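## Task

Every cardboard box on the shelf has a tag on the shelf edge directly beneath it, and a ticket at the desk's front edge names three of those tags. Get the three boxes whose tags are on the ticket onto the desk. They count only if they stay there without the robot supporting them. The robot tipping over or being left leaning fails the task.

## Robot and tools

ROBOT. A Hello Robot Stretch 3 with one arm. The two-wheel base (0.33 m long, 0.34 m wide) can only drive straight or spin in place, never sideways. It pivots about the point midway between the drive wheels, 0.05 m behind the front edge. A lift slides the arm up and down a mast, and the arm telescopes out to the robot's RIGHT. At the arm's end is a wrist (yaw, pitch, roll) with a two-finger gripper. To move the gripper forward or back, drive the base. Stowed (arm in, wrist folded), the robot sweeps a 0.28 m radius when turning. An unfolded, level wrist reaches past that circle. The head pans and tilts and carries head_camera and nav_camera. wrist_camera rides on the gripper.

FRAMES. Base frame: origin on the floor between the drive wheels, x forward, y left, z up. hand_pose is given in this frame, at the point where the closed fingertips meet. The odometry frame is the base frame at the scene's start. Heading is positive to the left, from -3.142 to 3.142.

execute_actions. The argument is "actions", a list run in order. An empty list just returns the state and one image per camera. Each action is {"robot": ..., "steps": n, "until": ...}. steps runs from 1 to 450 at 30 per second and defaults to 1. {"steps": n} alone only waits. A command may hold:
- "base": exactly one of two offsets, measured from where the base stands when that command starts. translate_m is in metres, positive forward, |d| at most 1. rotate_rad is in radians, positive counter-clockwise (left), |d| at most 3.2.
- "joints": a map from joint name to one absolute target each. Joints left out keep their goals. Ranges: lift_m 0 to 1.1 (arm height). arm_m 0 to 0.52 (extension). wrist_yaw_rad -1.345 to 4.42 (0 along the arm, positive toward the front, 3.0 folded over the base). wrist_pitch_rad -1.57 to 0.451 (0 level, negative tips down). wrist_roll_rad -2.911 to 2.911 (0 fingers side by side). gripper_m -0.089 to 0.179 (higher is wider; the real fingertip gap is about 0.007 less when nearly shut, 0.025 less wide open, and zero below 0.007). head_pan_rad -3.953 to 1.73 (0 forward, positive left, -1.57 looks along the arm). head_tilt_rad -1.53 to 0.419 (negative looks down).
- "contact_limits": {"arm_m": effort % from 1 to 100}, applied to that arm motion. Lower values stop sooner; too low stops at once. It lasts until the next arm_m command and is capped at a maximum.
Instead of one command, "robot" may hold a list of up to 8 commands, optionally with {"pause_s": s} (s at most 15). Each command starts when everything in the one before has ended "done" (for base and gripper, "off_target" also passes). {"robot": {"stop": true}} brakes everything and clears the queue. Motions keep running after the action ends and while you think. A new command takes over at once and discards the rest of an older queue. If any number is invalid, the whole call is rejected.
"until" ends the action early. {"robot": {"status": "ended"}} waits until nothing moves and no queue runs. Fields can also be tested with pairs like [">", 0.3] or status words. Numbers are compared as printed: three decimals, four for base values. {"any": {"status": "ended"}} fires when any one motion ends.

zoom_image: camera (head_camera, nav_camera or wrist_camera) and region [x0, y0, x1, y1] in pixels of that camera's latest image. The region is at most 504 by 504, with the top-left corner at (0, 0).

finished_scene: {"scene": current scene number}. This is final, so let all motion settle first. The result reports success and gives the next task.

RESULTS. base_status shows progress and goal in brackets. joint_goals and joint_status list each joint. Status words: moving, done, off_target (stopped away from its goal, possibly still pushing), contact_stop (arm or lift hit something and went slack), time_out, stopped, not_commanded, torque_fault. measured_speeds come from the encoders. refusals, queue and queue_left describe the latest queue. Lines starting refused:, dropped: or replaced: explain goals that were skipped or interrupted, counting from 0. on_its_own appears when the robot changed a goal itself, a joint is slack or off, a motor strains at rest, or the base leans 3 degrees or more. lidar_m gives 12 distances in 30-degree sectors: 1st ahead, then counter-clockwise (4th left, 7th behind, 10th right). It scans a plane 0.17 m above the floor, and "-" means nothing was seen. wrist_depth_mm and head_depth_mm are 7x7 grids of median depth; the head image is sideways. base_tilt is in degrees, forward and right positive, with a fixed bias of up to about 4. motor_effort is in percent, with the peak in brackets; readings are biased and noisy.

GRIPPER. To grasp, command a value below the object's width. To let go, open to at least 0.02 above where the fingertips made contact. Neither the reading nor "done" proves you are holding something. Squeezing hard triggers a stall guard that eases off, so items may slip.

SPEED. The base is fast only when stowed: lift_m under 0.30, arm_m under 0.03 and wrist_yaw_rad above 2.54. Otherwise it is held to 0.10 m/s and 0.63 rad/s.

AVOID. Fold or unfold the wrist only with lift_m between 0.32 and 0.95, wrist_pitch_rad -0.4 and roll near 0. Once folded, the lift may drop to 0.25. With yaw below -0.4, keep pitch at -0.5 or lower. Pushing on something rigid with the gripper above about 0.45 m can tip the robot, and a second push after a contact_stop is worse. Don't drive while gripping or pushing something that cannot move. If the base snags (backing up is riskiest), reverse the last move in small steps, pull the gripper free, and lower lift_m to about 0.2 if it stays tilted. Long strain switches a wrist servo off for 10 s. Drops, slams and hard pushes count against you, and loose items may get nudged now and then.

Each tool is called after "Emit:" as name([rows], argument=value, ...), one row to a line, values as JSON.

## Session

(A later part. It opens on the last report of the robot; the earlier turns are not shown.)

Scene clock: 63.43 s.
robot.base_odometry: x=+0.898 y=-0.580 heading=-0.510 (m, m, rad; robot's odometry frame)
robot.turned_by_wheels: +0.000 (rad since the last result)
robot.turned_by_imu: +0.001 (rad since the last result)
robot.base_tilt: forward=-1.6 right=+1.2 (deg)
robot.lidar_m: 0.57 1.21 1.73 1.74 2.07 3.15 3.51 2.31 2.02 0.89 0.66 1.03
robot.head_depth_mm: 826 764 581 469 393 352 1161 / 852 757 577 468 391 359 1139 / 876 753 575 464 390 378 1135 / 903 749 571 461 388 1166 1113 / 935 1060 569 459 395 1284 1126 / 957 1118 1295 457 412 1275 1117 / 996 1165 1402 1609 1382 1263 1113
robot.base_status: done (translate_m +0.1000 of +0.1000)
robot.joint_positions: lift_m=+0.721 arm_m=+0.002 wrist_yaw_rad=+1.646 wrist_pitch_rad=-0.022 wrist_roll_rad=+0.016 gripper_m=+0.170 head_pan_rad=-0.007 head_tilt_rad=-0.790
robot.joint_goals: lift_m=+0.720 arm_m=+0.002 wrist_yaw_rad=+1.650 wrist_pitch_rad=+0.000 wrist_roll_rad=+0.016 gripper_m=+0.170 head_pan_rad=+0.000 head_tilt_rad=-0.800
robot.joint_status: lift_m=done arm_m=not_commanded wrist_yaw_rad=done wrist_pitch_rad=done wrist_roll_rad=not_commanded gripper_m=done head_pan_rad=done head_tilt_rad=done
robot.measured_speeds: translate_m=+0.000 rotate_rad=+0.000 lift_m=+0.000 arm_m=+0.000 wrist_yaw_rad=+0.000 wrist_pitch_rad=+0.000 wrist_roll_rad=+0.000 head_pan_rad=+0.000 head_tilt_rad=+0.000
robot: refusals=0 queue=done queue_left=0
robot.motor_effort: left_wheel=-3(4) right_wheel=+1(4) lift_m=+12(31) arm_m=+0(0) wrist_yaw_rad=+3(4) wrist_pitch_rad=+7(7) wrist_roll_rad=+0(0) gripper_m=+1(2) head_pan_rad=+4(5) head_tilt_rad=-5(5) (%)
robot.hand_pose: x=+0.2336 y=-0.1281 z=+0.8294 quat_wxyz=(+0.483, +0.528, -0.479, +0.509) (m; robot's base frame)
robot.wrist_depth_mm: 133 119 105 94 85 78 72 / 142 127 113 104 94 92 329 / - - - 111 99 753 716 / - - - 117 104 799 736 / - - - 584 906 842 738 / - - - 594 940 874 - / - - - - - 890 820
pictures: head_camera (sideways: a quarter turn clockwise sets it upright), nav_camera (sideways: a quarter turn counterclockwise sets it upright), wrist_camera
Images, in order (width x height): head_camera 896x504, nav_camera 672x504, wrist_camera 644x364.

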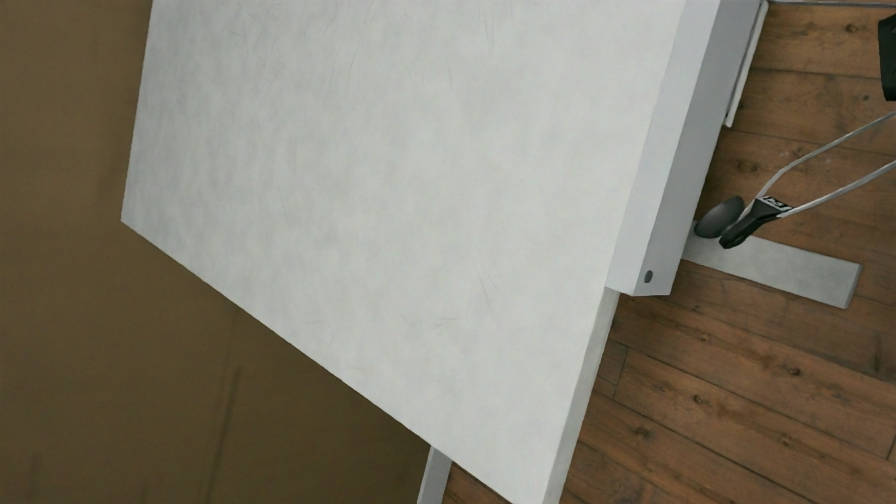

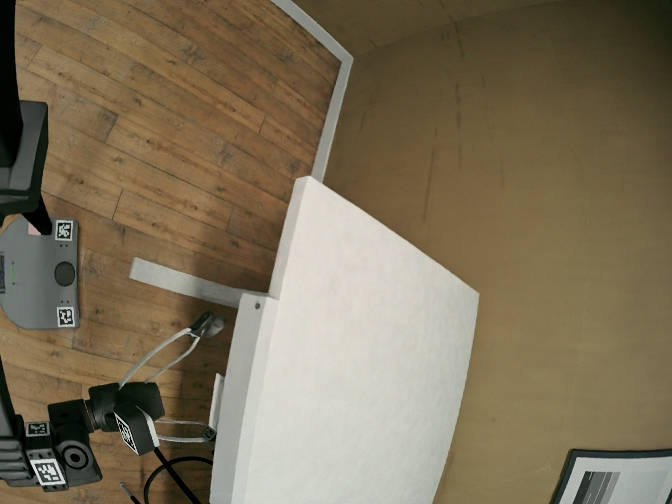

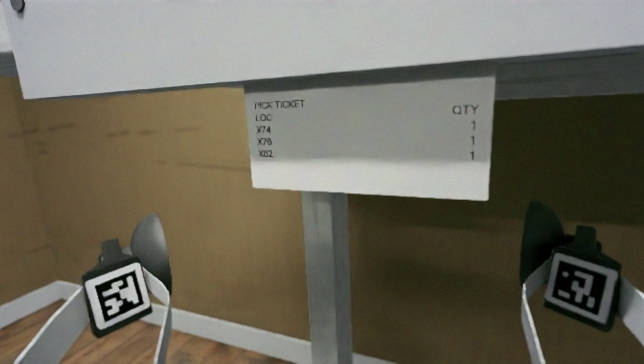

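Emit:
zoom_image(camera="wrist_camera", region=[240,90,380,170])

Emit:
execute_actions([
  {"robot":[{"base":{"translate_m":-0.3}},{"joints":{"wrist_yaw_rad":3.0,"wrist_pitch_rad":-0.4,"gripper_m":0.04,"lift_m":0.35}},{"joints":{"lift_m":0.27,"head_tilt_rad":-0.45}},{"base":{"rotate_rad":2.85}},{"base":{"translate_m":1}},{"base":{"translate_m":0.8}}],"steps":450,"until":{"robot":{"status":"ended"}}},
  {"steps":450,"until":{"robot":{"status":"ended"}}},
  {"robot":{"joints":{"head_pan_rad":0.5}},"steps":50,"until":{"robot":{"status":"ended"}}},
])

Emit:
execute_actions([
  {"robot":{"joints":{"head_pan_rad":-0.6}},"steps":50,"until":{"robot":{"status":"ended"}}},
])

Region (240, 90, 380, 170) of wrist_camera's 644x364 image, scaled by 3.600; it fills the top 288 rows of this view, and the rest is white.

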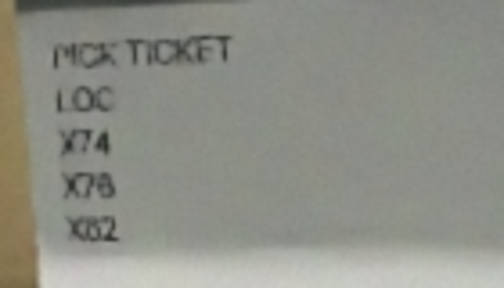

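Scene clock: 92.77 s.
robot.base_odometry: x=-0.615 y=+0.860 heading=+2.340 (m, m, rad; robot's odometry frame)
robot.turned_by_wheels: +2.850 (rad since the last result)
robot.turned_by_imu: +2.826 (rad since the last result)
robot.base_tilt: forward=-1.6 right=+1.4 (deg)
robot.lidar_m: 1.42 1.47 1.90 1.99 2.05 2.56 2.53 2.60 1.87 1.79 1.54 1.69
robot.head_depth_mm: 1357 1463 1575 1713 1857 1624 1314 / 1415 1534 1653 1812 1953 1606 1314 / 1497 1586 1625 1855 1972 1603 1309 / 1553 1655 1822 1908 1880 1595 1306 / 1638 1781 1914 2046 1956 1584 1296 / 1727 1861 2001 2154 2009 1563 1289 / 1837 1962 2196 2489 1988 1556 1290
robot.base_status: done (translate_m +0.8000 of +0.8000)
robot.joint_positions: lift_m=+0.271 arm_m=+0.002 wrist_yaw_rad=+2.997 wrist_pitch_rad=-0.413 wrist_roll_rad=+0.016 gripper_m=+0.040 head_pan_rad=+0.493 head_tilt_rad=-0.457
robot.joint_goals: lift_m=+0.270 arm_m=+0.002 wrist_yaw_rad=+3.000 wrist_pitch_rad=-0.400 wrist_roll_rad=+0.016 gripper_m=+0.040 head_pan_rad=+0.500 head_tilt_rad=-0.450
robot.joint_status: lift_m=done arm_m=not_commanded wrist_yaw_rad=done wrist_pitch_rad=done wrist_roll_rad=not_commanded gripper_m=done head_pan_rad=done head_tilt_rad=done
robot.measured_speeds: translate_m=+0.000 rotate_rad=+0.000 lift_m=+0.000 arm_m=+0.000 wrist_yaw_rad=+0.000 wrist_pitch_rad=+0.000 wrist_roll_rad=+0.000 head_pan_rad=+0.000 head_tilt_rad=+0.000
robot: refusals=0 queue=done queue_left=0
robot.motor_effort: left_wheel=-2(8) right_wheel=+3(7) lift_m=+13(13) arm_m=-1(1) wrist_yaw_rad=+2(3) wrist_pitch_rad=+4(6) wrist_roll_rad=+0(0) gripper_m=+1(83) head_pan_rad=+5(39) head_tilt_rad=+3(28) (%)
robot.hand_pose: x=+0.0111 y=+0.0753 z=+0.2842 quat_wxyz=(+0.196, +0.706, +0.093, +0.674) (m; robot's base frame)
robot.wrist_depth_mm: - - - - - - - / - - - - - - - / - 918 897 875 835 821 782 / 749 719 697 679 661 646 628 / 603 586 - 564 567 533 522 / 506 507 - - 446 459 449 / 448 - - - 404 401 395
pictures: head_camera (sideways: a quarter turn clockwise sets it upright), nav_camera (sideways: a quarter turn counterclockwise sets it upright), wrist_camera
Images, in order (width x height): head_camera 896x504, nav_camera 672x504, wrist_camera 644x364.

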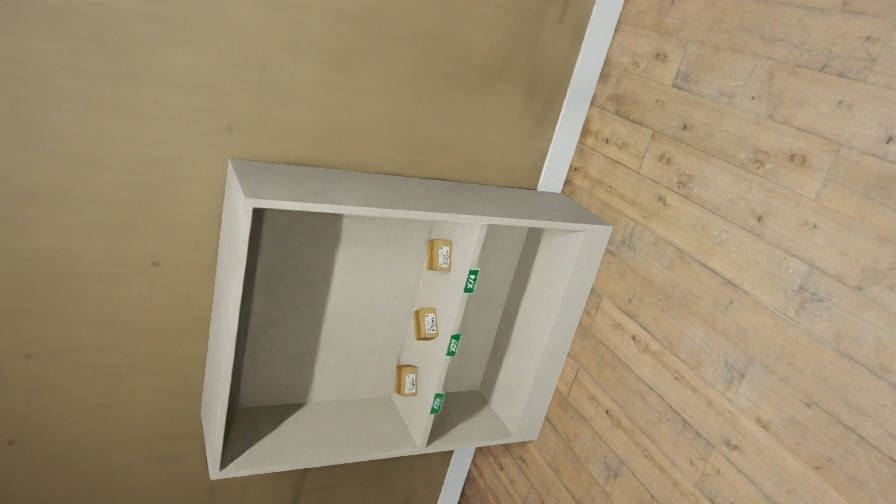

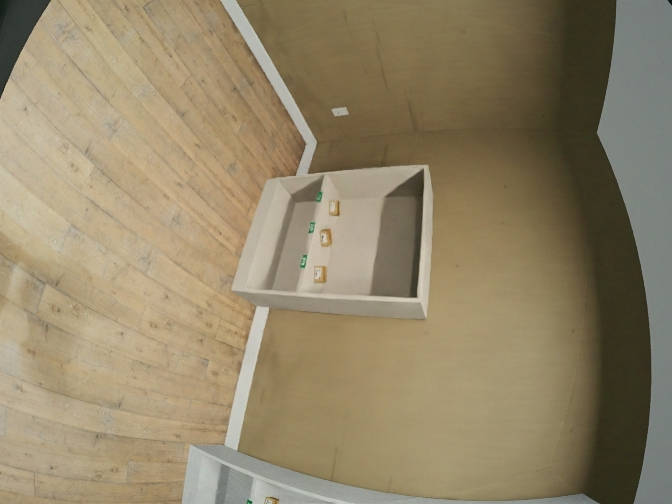

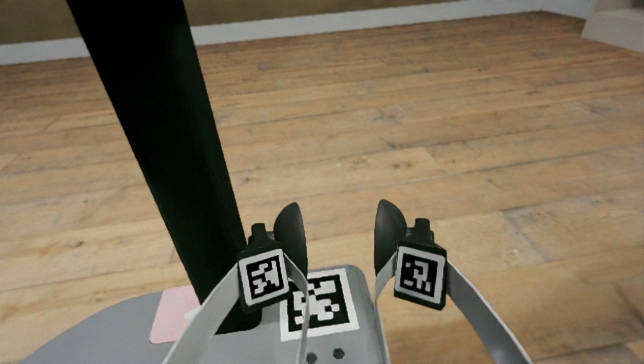

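Scene clock: 93.90 s.
robot.base_odometry: x=-0.615 y=+0.860 heading=+2.340 (m, m, rad; robot's odometry frame)
robot.turned_by_wheels: +0.000 (rad since the last result)
robot.turned_by_imu: +0.000 (rad since the last result)
robot.base_tilt: forward=-1.6 right=+1.4 (deg)
robot.lidar_m: 1.41 1.48 1.90 1.99 2.06 2.55 2.53 2.60 1.87 1.78 1.54 1.70
robot.head_depth_mm: 1844 1949 2058 1894 1799 1603 1329 / 1978 2133 2312 2003 1915 1600 1311 / 1587 2007 2290 2525 2037 1600 1314 / 1647 1771 1954 2091 2043 1582 1295 / 1560 1680 1864 1990 1946 1566 1298 / 1456 1550 1725 1808 1874 1564 1286 / 1370 1445 1568 1613 1823 1568 1283
robot.base_status: done (translate_m +0.8000 of +0.8000)
robot.joint_positions: lift_m=+0.271 arm_m=+0.002 wrist_yaw_rad=+2.997 wrist_pitch_rad=-0.413 wrist_roll_rad=+0.016 gripper_m=+0.040 head_pan_rad=-0.593 head_tilt_rad=-0.457
robot.joint_goals: lift_m=+0.270 arm_m=+0.002 wrist_yaw_rad=+3.000 wrist_pitch_rad=-0.400 wrist_roll_rad=+0.016 gripper_m=+0.040 head_pan_rad=-0.600 head_tilt_rad=-0.450
robot.joint_status: lift_m=done arm_m=not_commanded wrist_yaw_rad=done wrist_pitch_rad=done wrist_roll_rad=not_commanded gripper_m=done head_pan_rad=done head_tilt_rad=done
robot.measured_speeds: translate_m=+0.000 rotate_rad=+0.000 lift_m=+0.000 arm_m=+0.000 wrist_yaw_rad=+0.000 wrist_pitch_rad=+0.000 wrist_roll_rad=+0.000 head_pan_rad=+0.000 head_tilt_rad=+0.000
robot: refusals=0 queue=done queue_left=0
robot.motor_effort: left_wheel=-3(3) right_wheel=+2(1) lift_m=+12(14) arm_m=-1(1) wrist_yaw_rad=+2(2) wrist_pitch_rad=+4(4) wrist_roll_rad=+0(0) gripper_m=+1(1) head_pan_rad=-4(52) head_tilt_rad=+3(3) (%)
robot.hand_pose: x=+0.0111 y=+0.0753 z=+0.2842 quat_wxyz=(+0.196, +0.706, +0.093, +0.674) (m; robot's base frame)
robot.wrist_depth_mm: - - - - - - - / - - - - - - - / - 922 908 854 838 808 792 / 753 724 707 682 664 643 633 / 604 584 - 557 567 533 518 / 504 510 - - 444 457 451 / 450 - - - 409 399 395
pictures: head_camera (sideways: a quarter turn clockwise sets it upright), nav_camera (sideways: a quarter turn counterclockwise sets it upright), wrist_camera
Images, in order (width x height): head_camera 896x504, nav_camera 672x504, wrist_camera 644x364.

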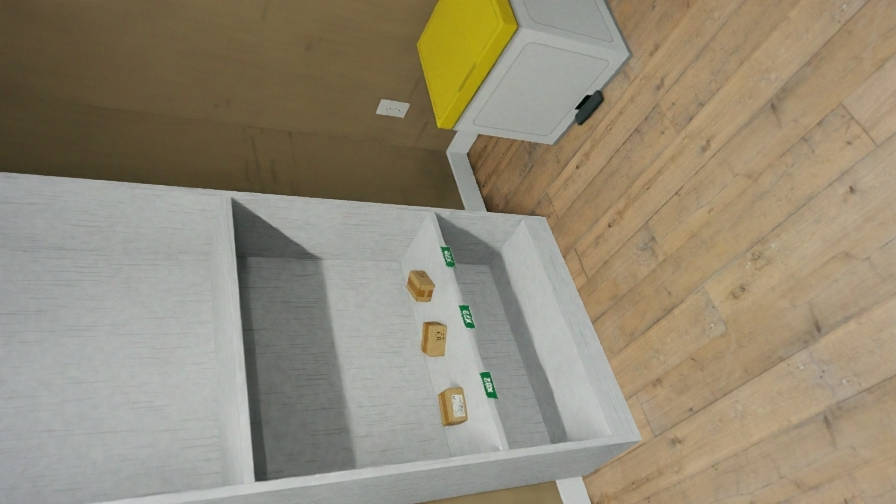

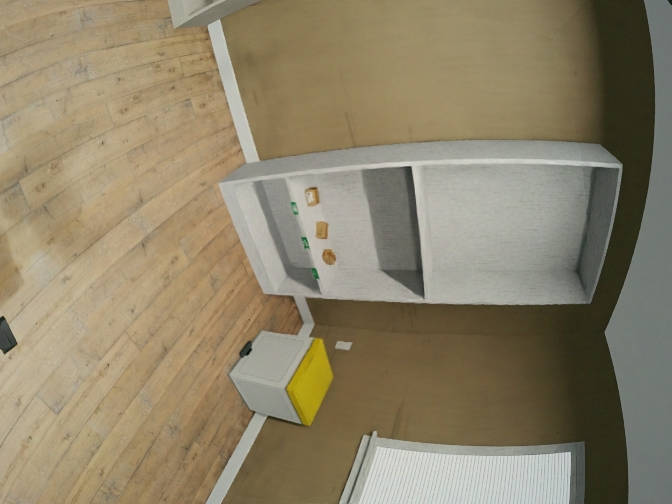

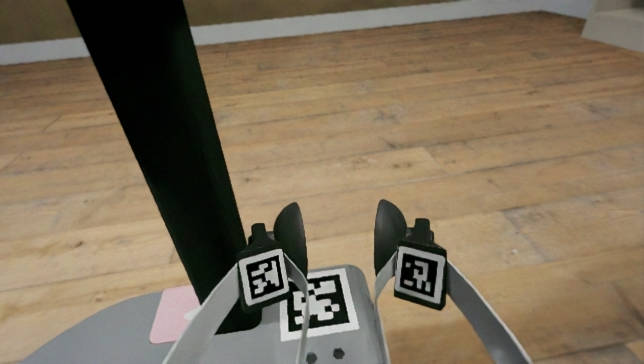

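Emit:
zoom_image(camera="head_camera", region=[400,230,540,440])

Emit:
execute_actions([
  {"robot":[{"base":{"rotate_rad":0.8},"joints":{"head_pan_rad":-1.4,"head_tilt_rad":-0.85}},{"base":{"translate_m":1}},{"base":{"rotate_rad":0.8}},{"joints":{"lift_m":0.42}},{"joints":{"wrist_yaw_rad":0}},{"joints":{"wrist_pitch_rad":0,"gripper_m":0.17}}],"steps":450,"until":{"robot":{"status":"ended"}}},
  {"steps":450,"until":{"robot":{"status":"ended"}}},
])

Region (400, 230, 540, 440) of head_camera's 896x504 image, scaled by 2.400, with more detail than that image has.

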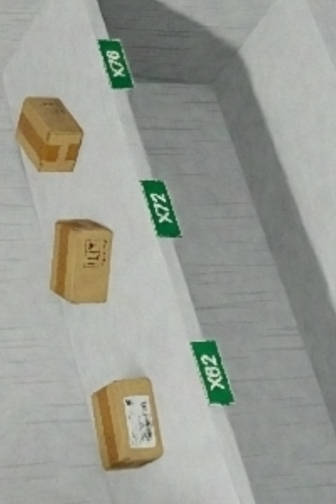

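Scene clock: 113.70 s.
robot.base_odometry: x=-1.615 y=+0.862 heading=-2.344 (m, m, rad; robot's odometry frame)
robot.turned_by_wheels: +1.600 (rad since the last result)
robot.turned_by_imu: +1.587 (rad since the last result)
robot.base_tilt: forward=-1.7 right=+1.3 (deg)
robot.lidar_m: 1.31 1.35 1.82 3.14 3.56 2.58 2.02 1.25 0.99 0.67 0.91 0.90
robot.head_depth_mm: 636 728 846 1309 1467 1278 1122 / 626 888 1023 1052 1412 1271 1145 / 622 905 1080 1078 1366 1290 1151 / 646 921 1108 1098 1357 1266 1132 / 638 941 1138 1088 1367 1250 1112 / 637 958 1153 1146 1380 1254 1109 / 660 975 1164 1119 1375 1246 1099
robot.base_status: done (rotate_rad +0.7999 of +0.8000)
robot.joint_positions: lift_m=+0.419 arm_m=+0.002 wrist_yaw_rad=+0.004 wrist_pitch_rad=-0.025 wrist_roll_rad=+0.016 gripper_m=+0.170 head_pan_rad=-1.393 head_tilt_rad=-0.840
robot.joint_goals: lift_m=+0.420 arm_m=+0.002 wrist_yaw_rad=+0.000 wrist_pitch_rad=+0.000 wrist_roll_rad=+0.016 gripper_m=+0.170 head_pan_rad=-1.400 head_tilt_rad=-0.850
robot.joint_status: lift_m=done arm_m=not_commanded wrist_yaw_rad=done wrist_pitch_rad=done wrist_roll_rad=not_commanded gripper_m=done head_pan_rad=done head_tilt_rad=done
robot.measured_speeds: translate_m=+0.000 rotate_rad=+0.000 lift_m=+0.000 arm_m=+0.000 wrist_yaw_rad=+0.000 wrist_pitch_rad=+0.000 wrist_roll_rad=+0.000 head_pan_rad=+0.000 head_tilt_rad=+0.000
robot: refusals=0 queue=done queue_left=0
robot.motor_effort: left_wheel=-3(8) right_wheel=+2(5) lift_m=+32(34) arm_m=-1(1) wrist_yaw_rad=-1(3) wrist_pitch_rad=+8(7) wrist_roll_rad=+0(0) gripper_m=+2(83) head_pan_rad=-3(48) head_tilt_rad=-5(30) (%)
robot.hand_pose: x=-0.0205 y=-0.4029 z=+0.5278 quat_wxyz=(+0.702, +0.010, -0.713, -0.008) (m; robot's base frame)
robot.wrist_depth_mm: 608 612 605 619 529 631 631 / 634 633 628 621 550 659 651 / 646 652 648 648 570 672 673 / 565 518 569 527 520 699 691 / 490 431 451 701 508 726 714 / 717 - 717 720 640 753 - / 708 720 715 709 662 762 763
pictures: head_camera (sideways: a quarter turn clockwise sets it upright), nav_camera (sideways: a quarter turn counterclockwise sets it upright), wrist_camera
Images, in order (width x height): head_camera 896x504, nav_camera 672x504, wrist_camera 644x364.

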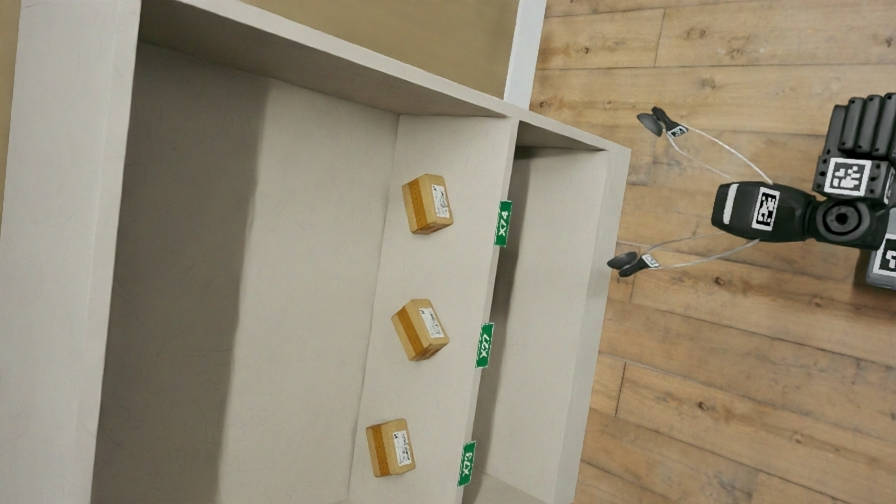

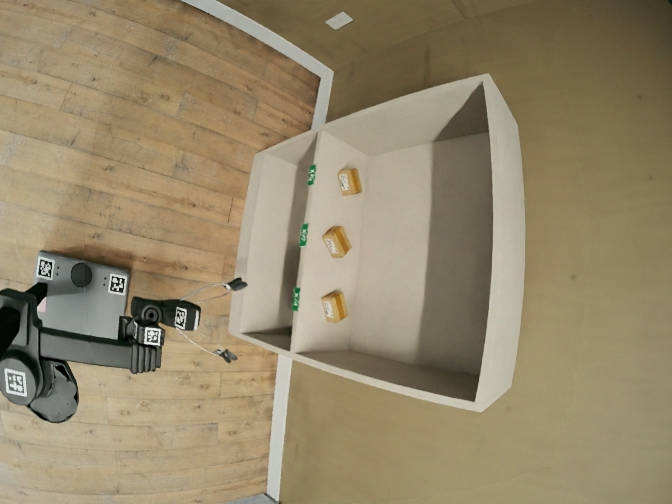

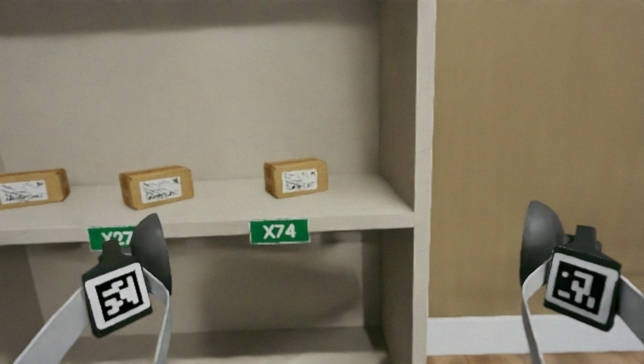

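Emit:
execute_actions([
  {"robot":{"base":{"translate_m":0.055},"joints":{"lift_m":0.37,"arm_m":0.22}},"steps":450,"until":{"robot":{"status":"ended"}}},
])

Scene clock: 119.00 s.
robot.base_odometry: x=-1.654 y=+0.823 heading=-2.344 (m, m, rad; robot's odometry frame)
robot.turned_by_wheels: +0.000 (rad since the last result)
robot.turned_by_imu: +0.001 (rad since the last result)
robot.base_tilt: forward=-1.7 right=+1.2 (deg)
robot.lidar_m: 1.25 1.29 1.75 3.18 3.51 2.64 2.07 1.30 0.68 0.68 0.86 1.31
robot.head_depth_mm: 633 856 890 1175 1473 1281 1124 / 627 887 1055 1108 1370 1261 1122 / 621 902 1071 1074 1370 1224 1120 / 645 923 1101 1100 1365 1255 1130 / 637 936 1129 1091 1361 1258 1108 / 634 958 1141 1112 1367 1242 1112 / 660 978 1155 1139 1377 1245 1108
robot.base_status: done (translate_m +0.0550 of +0.0550)
robot.joint_positions: lift_m=+0.371 arm_m=+0.220 wrist_yaw_rad=+0.003 wrist_pitch_rad=-0.023 wrist_roll_rad=+0.016 gripper_m=+0.170 head_pan_rad=-1.393 head_tilt_rad=-0.840
robot.joint_goals: lift_m=+0.370 arm_m=+0.220 wrist_yaw_rad=+0.000 wrist_pitch_rad=+0.000 wrist_roll_rad=+0.016 gripper_m=+0.170 head_pan_rad=-1.400 head_tilt_rad=-0.850
robot.joint_status: lift_m=done arm_m=done wrist_yaw_rad=done wrist_pitch_rad=done wrist_roll_rad=not_commanded gripper_m=done head_pan_rad=done head_tilt_rad=done
robot.measured_speeds: translate_m=+0.000 rotate_rad=+0.000 lift_m=+0.000 arm_m=+0.000 wrist_yaw_rad=+0.000 wrist_pitch_rad=+0.000 wrist_roll_rad=+0.000 head_pan_rad=+0.000 head_tilt_rad=+0.000
robot: refusals=0 queue=done queue_left=0
robot.motor_effort: left_wheel=-2(5) right_wheel=+2(4) lift_m=+13(33) arm_m=+2(3) wrist_yaw_rad=-1(2) wrist_pitch_rad=+7(8) wrist_roll_rad=+0(0) gripper_m=+1(2) head_pan_rad=-4(3) head_tilt_rad=-5(5) (%)
robot.hand_pose: x=-0.0208 y=-0.6202 z=+0.4792 quat_wxyz=(+0.702, +0.009, -0.713, -0.008) (m; robot's base frame)
robot.wrist_depth_mm: 414 411 414 414 413 280 189 / 425 429 425 424 427 283 190 / 445 440 440 439 439 286 192 / 273 308 408 295 362 287 202 / 258 271 243 232 226 220 201 / 205 - 203 202 470 278 - / 509 514 512 504 503 305 232
pictures: head_camera (sideways: a quarter turn clockwise sets it upright), nav_camera (sideways: a quarter turn counterclockwise sets it upright), wrist_camera
Images, in order (width x height): head_camera 896x504, nav_camera 672x504, wrist_camera 644x364.

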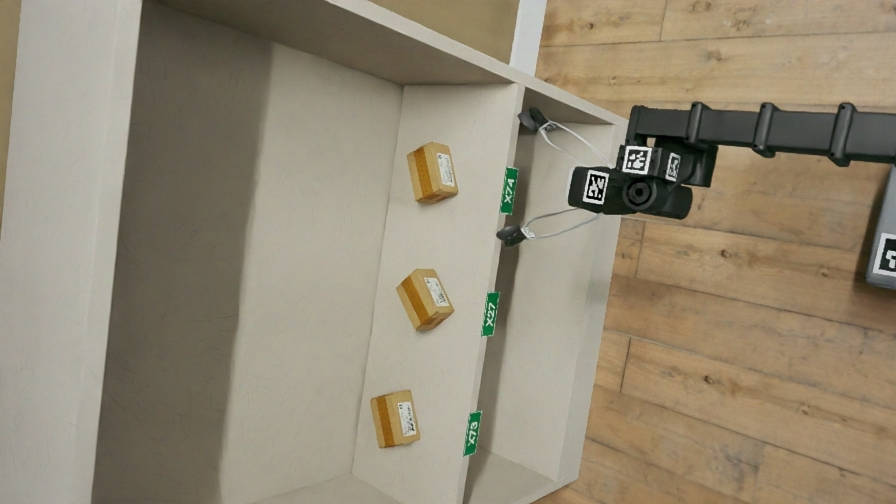

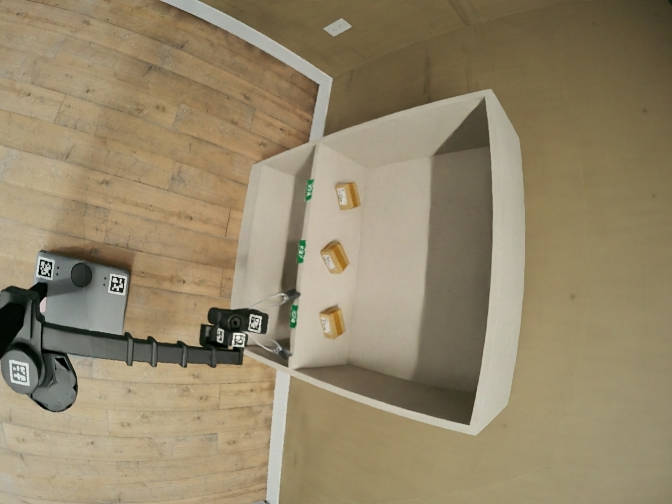

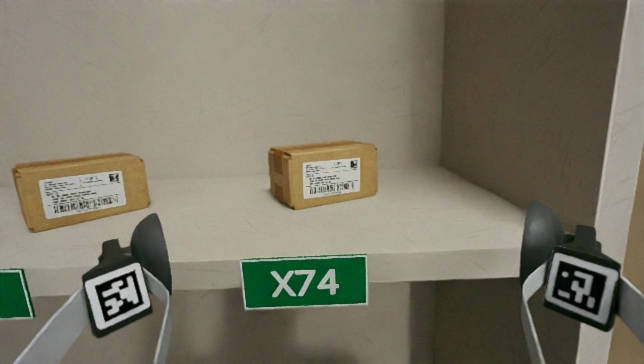

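Emit:
execute_actions([
  {"robot":[{"base":{"translate_m":0.012},"joints":{"lift_m":0.375}},{"joints":{"arm_m":0.36}},{"joints":{"gripper_m":0.04}},{"joints":{"lift_m":0.41}}],"steps":450,"until":{"robot":{"status":"ended"}}},
])

Scene clock: 128.17 s.
robot.base_odometry: x=-1.662 y=+0.814 heading=-2.343 (m, m, rad; robot's odometry frame)
robot.turned_by_wheels: +0.000 (rad since the last result)
robot.turned_by_imu: +0.002 (rad since the last result)
robot.base_tilt: forward=-1.7 right=+1.4 (deg)
robot.lidar_m: 1.24 1.29 1.73 3.13 3.49 2.64 2.08 1.31 0.68 0.72 0.86 1.29
robot.head_depth_mm: 633 858 942 1008 1468 1274 1126 / 625 888 1048 1103 1349 1281 1127 / 618 904 1078 1105 1342 1268 1122 / 647 919 1097 1098 1359 1264 1138 / 637 939 1118 1092 1363 1260 1114 / 634 957 1141 1112 1381 1249 1106 / 658 976 1142 1139 1367 1243 1108
robot.base_status: done (translate_m +0.0120 of +0.0120)
robot.joint_positions: lift_m=+0.409 arm_m=+0.360 wrist_yaw_rad=+0.002 wrist_pitch_rad=-0.023 wrist_roll_rad=+0.016 gripper_m=+0.040 head_pan_rad=-1.393 head_tilt_rad=-0.840
robot.joint_goals: lift_m=+0.410 arm_m=+0.360 wrist_yaw_rad=+0.000 wrist_pitch_rad=+0.000 wrist_roll_rad=+0.016 gripper_m=+0.040 head_pan_rad=-1.400 head_tilt_rad=-0.850
robot.joint_status: lift_m=done arm_m=done wrist_yaw_rad=done wrist_pitch_rad=done wrist_roll_rad=not_commanded gripper_m=done head_pan_rad=done head_tilt_rad=done
robot.measured_speeds: translate_m=+0.000 rotate_rad=+0.000 lift_m=+0.000 arm_m=+0.000 wrist_yaw_rad=+0.000 wrist_pitch_rad=+0.000 wrist_roll_rad=+0.000 head_pan_rad=+0.000 head_tilt_rad=+0.000
robot: refusals=0 queue=done queue_left=0
robot.motor_effort: left_wheel=-2(2) right_wheel=+1(4) lift_m=+32(34) arm_m=+3(7) wrist_yaw_rad=-1(1) wrist_pitch_rad=+7(7) wrist_roll_rad=+0(0) gripper_m=+0(83) head_pan_rad=-3(3) head_tilt_rad=-5(5) (%)
robot.hand_pose: x=-0.0208 y=-0.7602 z=+0.5182 quat_wxyz=(+0.702, +0.009, -0.713, -0.008) (m; robot's base frame)
robot.wrist_depth_mm: 286 285 287 287 285 281 197 / 294 296 297 295 295 292 198 / 304 306 306 304 306 299 200 / 316 315 316 315 316 306 201 / 324 324 322 201 320 287 204 / 242 251 261 176 195 229 202 / 189 194 188 178 183 178 177
pictures: head_camera (sideways: a quarter turn clockwise sets it upright), nav_camera (sideways: a quarter turn counterclockwise sets it upright), wrist_camera
Images, in order (width x height): head_camera 896x504, nav_camera 672x504, wrist_camera 644x364.

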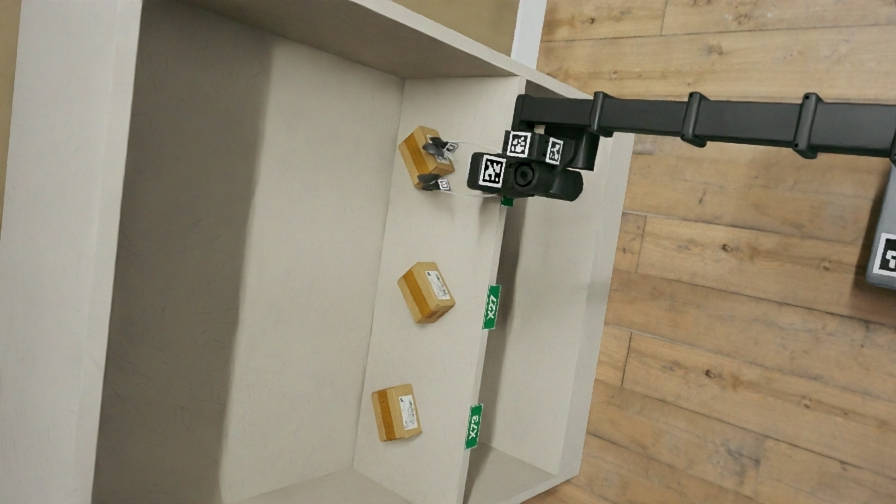

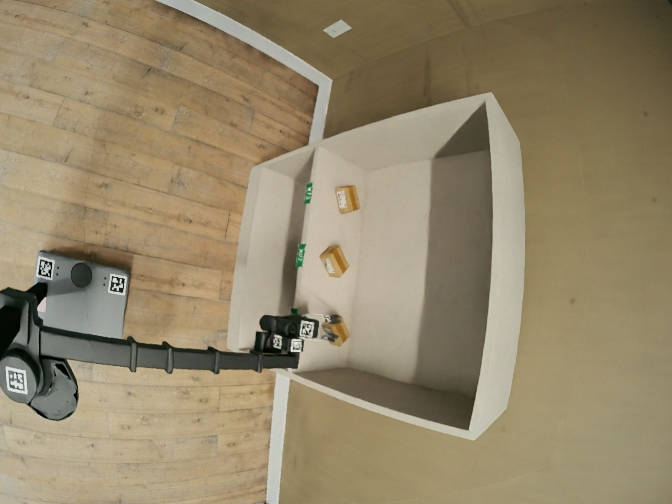

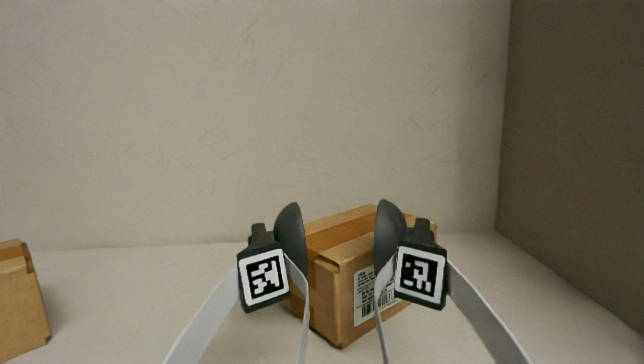

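Emit:
execute_actions([
  {"robot":[{"joints":{"lift_m":0.45}},{"base":{"translate_m":-0.13},"joints":{"wrist_yaw_rad":0.5,"arm_m":0.42,"gripper_m":0.16}},{"joints":{"lift_m":0.372}}],"steps":450,"until":{"robot":{"status":"ended"}}},
])

Scene clock: 140.60 s.
robot.base_odometry: x=-1.571 y=+0.907 heading=-2.344 (m, m, rad; robot's odometry frame)
robot.turned_by_wheels: +0.000 (rad since the last result)
robot.turned_by_imu: +0.001 (rad since the last result)
robot.base_tilt: forward=-1.8 right=+1.2 (deg)
robot.lidar_m: 1.37 1.41 1.91 3.14 3.47 2.50 1.95 1.20 1.00 0.66 0.94 0.95
robot.head_depth_mm: 743 884 1071 1311 1467 1273 1127 / 627 853 949 1301 1461 1272 1112 / 623 908 1077 1135 1368 1262 1121 / 648 928 1101 1102 1356 1261 1132 / 638 944 1132 1102 1374 1257 1115 / 666 963 1159 1118 1371 1247 1105 / 660 980 1166 1135 1389 1247 1106
robot.base_status: done (translate_m -0.1300 of -0.1300)
robot.joint_positions: lift_m=+0.383 arm_m=+0.420 wrist_yaw_rad=+0.497 wrist_pitch_rad=+0.014 wrist_roll_rad=+0.012 gripper_m=+0.160 head_pan_rad=-1.393 head_tilt_rad=-0.841
robot.joint_goals: lift_m=+0.383 arm_m=+0.420 wrist_yaw_rad=+0.500 wrist_pitch_rad=+0.000 wrist_roll_rad=+0.012 gripper_m=+0.160 head_pan_rad=-1.400 head_tilt_rad=-0.850
robot.joint_status: lift_m=contact_stop arm_m=done wrist_yaw_rad=done wrist_pitch_rad=done wrist_roll_rad=not_commanded gripper_m=done head_pan_rad=done head_tilt_rad=done
robot.measured_speeds: translate_m=+0.000 rotate_rad=-0.001 lift_m=-0.002 arm_m=+0.000 wrist_yaw_rad=+0.010 wrist_pitch_rad=+0.288 wrist_roll_rad=-0.024 head_pan_rad=+0.000 head_tilt_rad=+0.000
robot: refusals=0 queue=dropped queue_left=0
robot.on_its_own: lift_m is slack since a contact_stop, until your next command for it (your +0.372 is given up)
robot.motor_effort: left_wheel=-4(6) right_wheel=+6(7) lift_m=+16(33) arm_m=+2(5) wrist_yaw_rad=+2(4) wrist_pitch_rad=-11(11) wrist_roll_rad=+2(2) gripper_m=+1(84) head_pan_rad=-3(4) head_tilt_rad=-5(5) (%)
robot.hand_pose: x=+0.1010 y=-0.7901 z=+0.5015 quat_wxyz=(+0.680, +0.171, -0.690, +0.178) (m; robot's base frame)
robot.wrist_depth_mm: 472 385 327 279 247 221 199 / 493 403 335 291 253 226 203 / 520 421 348 299 260 231 208 / 511 428 361 307 267 237 211 / 229 276 328 166 162 247 215 / 227 - 222 145 154 196 211 / 184 164 168 150 156 160 152
pictures: head_camera (sideways: a quarter turn clockwise sets it upright), nav_camera (sideways: a quarter turn counterclockwise sets it upright), wrist_camera
Images, in order (width x height): head_camera 896x504, nav_camera 672x504, wrist_camera 644x364.

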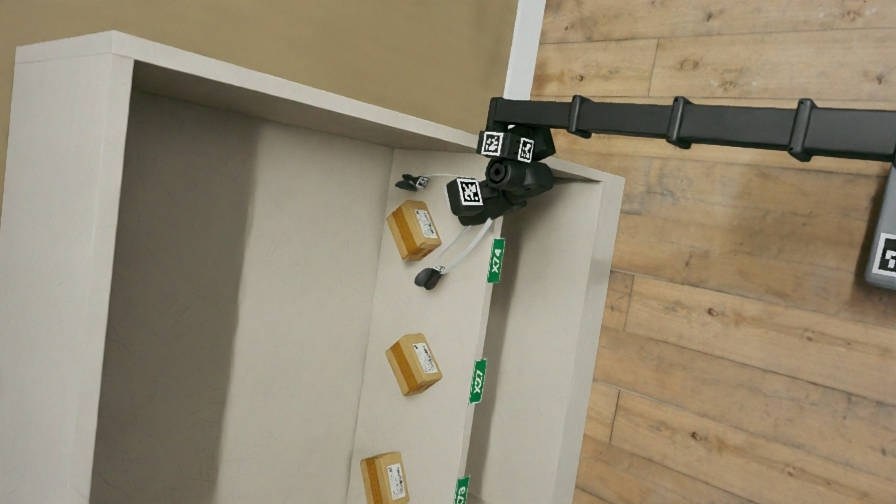

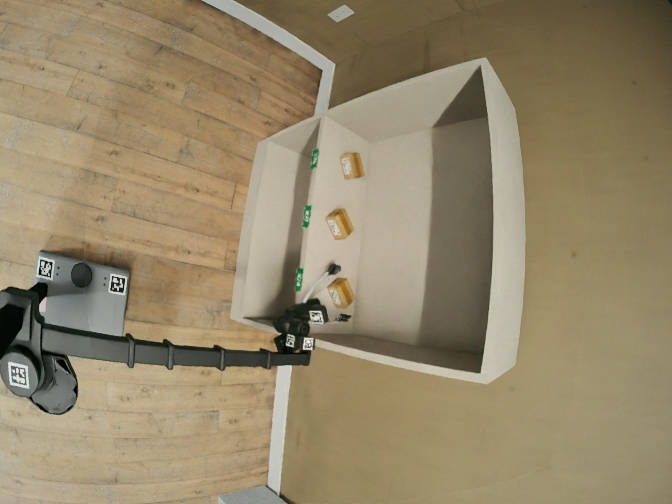

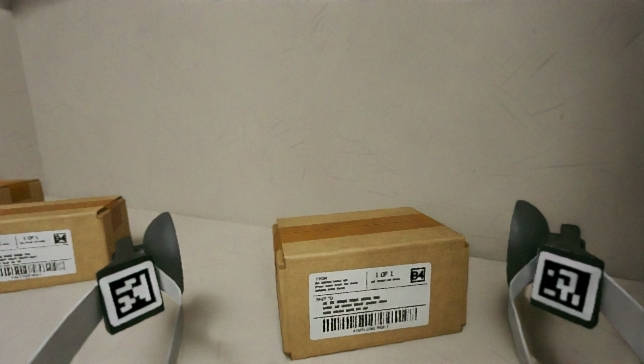

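Gripper body hits the shelf; pitch down instead.

Emit:
execute_actions([
  {"robot":[{"joints":{"lift_m":0.415}},{"base":{"translate_m":-0.012},"joints":{"wrist_pitch_rad":-0.2,"arm_m":0.43}},{"joints":{"gripper_m":0.02}},{"pause_s":0.5},{"joints":{"lift_m":0.46}}],"steps":450,"until":{"robot":{"status":"ended"}}},
])

Scene clock: 150.50 s.
robot.base_odometry: x=-1.563 y=+0.916 heading=-2.343 (m, m, rad; robot's odometry frame)
robot.turned_by_wheels: +0.000 (rad since the last result)
robot.turned_by_imu: +0.002 (rad since the last result)
robot.base_tilt: forward=-1.6 right=+1.3 (deg)
robot.lidar_m: 1.38 1.43 1.93 3.16 3.43 2.49 1.94 1.19 0.99 0.66 0.95 0.96
robot.head_depth_mm: 756 901 1065 1316 1464 1273 1123 / 625 841 982 1262 1477 1283 - / 619 907 1082 1139 1362 1265 1126 / 646 925 1109 1102 1361 1254 1132 / 637 947 1135 1121 1372 1260 1109 / 666 962 1158 1102 1373 1249 1109 / 659 984 1169 1135 1379 1244 1111
robot.base_status: done (translate_m -0.0120 of -0.0120)
robot.joint_positions: lift_m=+0.459 arm_m=+0.430 wrist_yaw_rad=+0.501 wrist_pitch_rad=-0.217 wrist_roll_rad=+0.015 gripper_m=+0.020 head_pan_rad=-1.393 head_tilt_rad=-0.841
robot.joint_goals: lift_m=+0.460 arm_m=+0.430 wrist_yaw_rad=+0.500 wrist_pitch_rad=-0.200 wrist_roll_rad=+0.015 gripper_m=+0.020 head_pan_rad=-1.400 head_tilt_rad=-0.850
robot.joint_status: lift_m=done arm_m=done wrist_yaw_rad=done wrist_pitch_rad=done wrist_roll_rad=not_commanded gripper_m=done head_pan_rad=done head_tilt_rad=done
robot.measured_speeds: translate_m=+0.000 rotate_rad=+0.000 lift_m=+0.000 arm_m=+0.000 wrist_yaw_rad=+0.000 wrist_pitch_rad=+0.000 wrist_roll_rad=+0.000 head_pan_rad=+0.000 head_tilt_rad=+0.000
robot: refusals=0 queue=done queue_left=0
robot.motor_effort: left_wheel=-1(6) right_wheel=+0(5) lift_m=+33(36) arm_m=+3(0) wrist_yaw_rad=+0(3) wrist_pitch_rad=+5(8) wrist_roll_rad=+1(2) gripper_m=+1(83) head_pan_rad=-3(3) head_tilt_rad=-5(4) (%)
robot.hand_pose: x=+0.0962 y=-0.7896 z=+0.5195 quat_wxyz=(+0.695, +0.249, -0.667, +0.098) (m; robot's base frame)
robot.wrist_depth_mm: 414 349 296 257 226 204 184 / 459 381 317 274 240 214 193 / 514 415 344 292 255 225 202 / 402 403 358 307 260 238 212 / 242 280 291 201 242 246 222 / 240 234 231 192 210 216 201 / 196 194 190 188 183 181 173
pictures: head_camera (sideways: a quarter turn clockwise sets it upright), nav_camera (sideways: a quarter turn counterclockwise sets it upright), wrist_camera
Images, in order (width x height): head_camera 896x504, nav_camera 672x504, wrist_camera 644x364.

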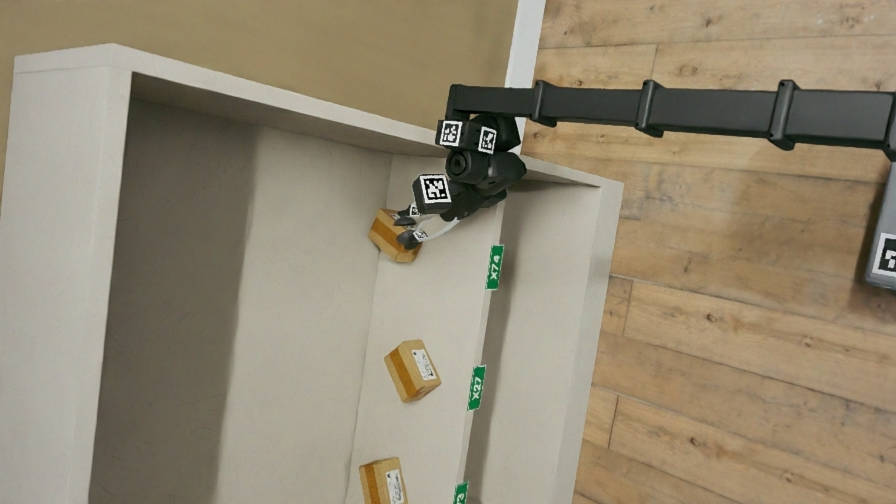

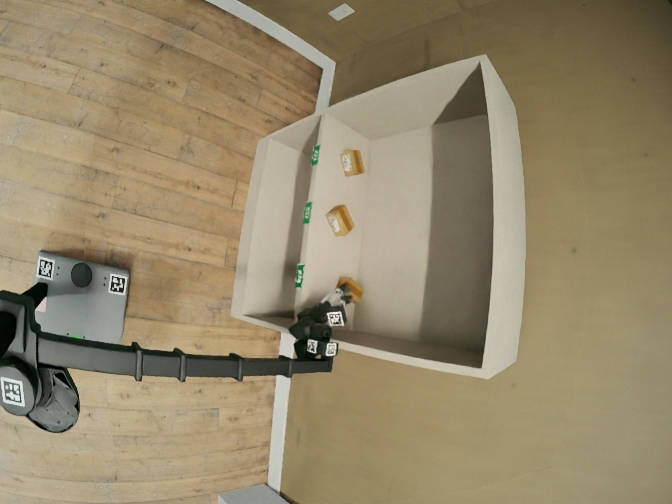

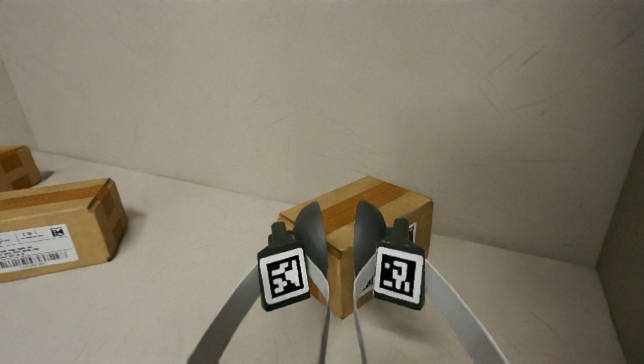

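Emit:
execute_actions([
  {"robot":[{"joints":{"lift_m":0.52,"arm_m":0.4}},{"base":{"translate_m":0.24},"joints":{"wrist_yaw_rad":-0.4,"gripper_m":0.13,"wrist_pitch_rad":-0.3}},{"joints":{"lift_m":0.49}}],"steps":450,"until":{"robot":{"status":"ended"}}},
])

Scene clock: 159.80 s.
robot.base_odometry: x=-1.730 y=+0.744 heading=-2.343 (m, m, rad; robot's odometry frame)
robot.turned_by_wheels: +0.000 (rad since the last result)
robot.turned_by_imu: +0.001 (rad since the last result)
robot.base_tilt: forward=-1.5 right=+1.3 (deg)
robot.lidar_m: 1.14 1.18 1.60 3.16 3.51 2.73 2.18 1.37 0.72 0.91 0.79 1.20
robot.head_depth_mm: 632 867 1021 1086 1279 1272 1130 / 625 886 1051 1115 1328 1277 - / 620 899 1071 1124 1344 1268 1115 / 644 917 1098 1074 1357 1260 1131 / 639 934 1127 1106 1359 1249 1113 / 632 948 1156 1112 1378 1252 1108 / 657 922 997 1112 1396 1241 1103
robot.base_status: done (translate_m +0.2400 of +0.2400)
robot.joint_positions: lift_m=+0.491 arm_m=+0.400 wrist_yaw_rad=-0.396 wrist_pitch_rad=-0.316 wrist_roll_rad=+0.015 gripper_m=+0.130 head_pan_rad=-1.393 head_tilt_rad=-0.841
robot.joint_goals: lift_m=+0.490 arm_m=+0.400 wrist_yaw_rad=-0.400 wrist_pitch_rad=-0.300 wrist_roll_rad=+0.015 gripper_m=+0.130 head_pan_rad=-1.400 head_tilt_rad=-0.850
robot.joint_status: lift_m=done arm_m=done wrist_yaw_rad=done wrist_pitch_rad=done wrist_roll_rad=not_commanded gripper_m=done head_pan_rad=done head_tilt_rad=done
robot.measured_speeds: translate_m=+0.000 rotate_rad=+0.000 lift_m=+0.000 arm_m=+0.000 wrist_yaw_rad=+0.000 wrist_pitch_rad=+0.000 wrist_roll_rad=+0.000 head_pan_rad=+0.000 head_tilt_rad=+0.000
robot: refusals=0 queue=done queue_left=0
robot.motor_effort: left_wheel=-2(31) right_wheel=+0(35) lift_m=+12(31) arm_m=-3(2) wrist_yaw_rad=-2(64) wrist_pitch_rad=+5(4) wrist_roll_rad=+1(1) gripper_m=+1(100) head_pan_rad=-3(4) head_tilt_rad=-4(5) (%)
robot.hand_pose: x=-0.1126 y=-0.7630 z=+0.5267 quat_wxyz=(+0.658, -0.030, -0.711, -0.247) (m; robot's base frame)
robot.wrist_depth_mm: 205 220 243 268 292 231 184 / 216 233 256 287 311 242 190 / 228 245 274 310 335 252 196 / 242 264 292 270 332 262 203 / 257 276 279 217 271 259 210 / 243 246 232 225 226 216 208 / 207 201 199 196 193 189 188
pictures: head_camera (sideways: a quarter turn clockwise sets it upright), nav_camera (sideways: a quarter turn counterclockwise sets it upright), wrist_camera
Images, in order (width x height): head_camera 896x504, nav_camera 672x504, wrist_camera 644x364.

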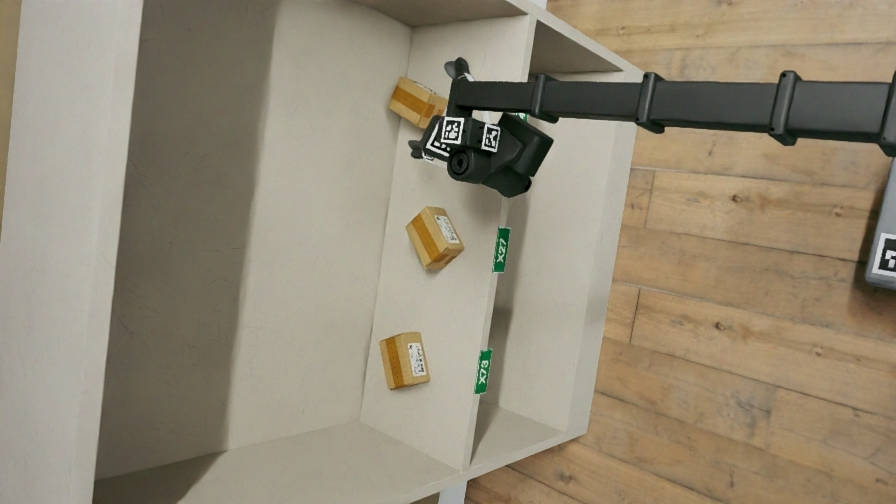

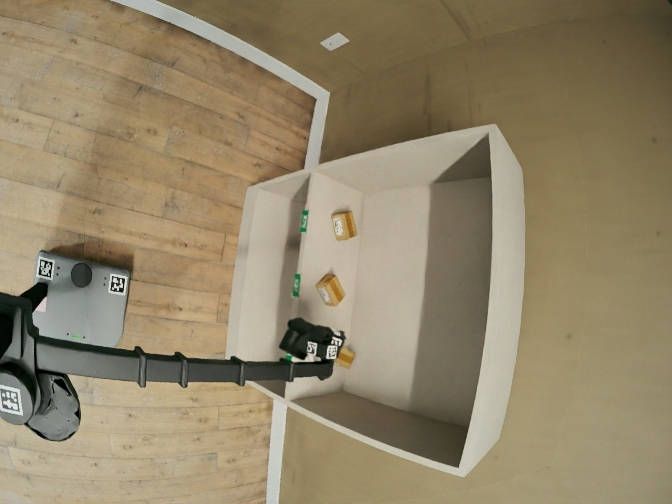

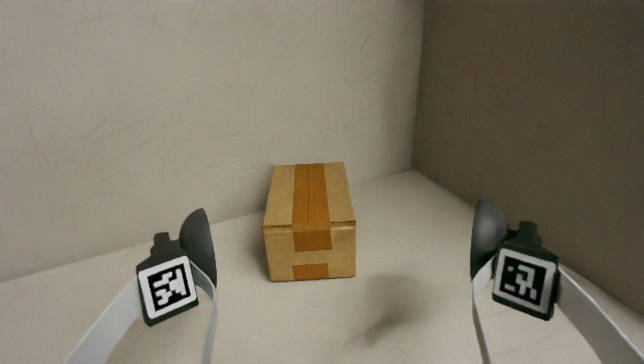

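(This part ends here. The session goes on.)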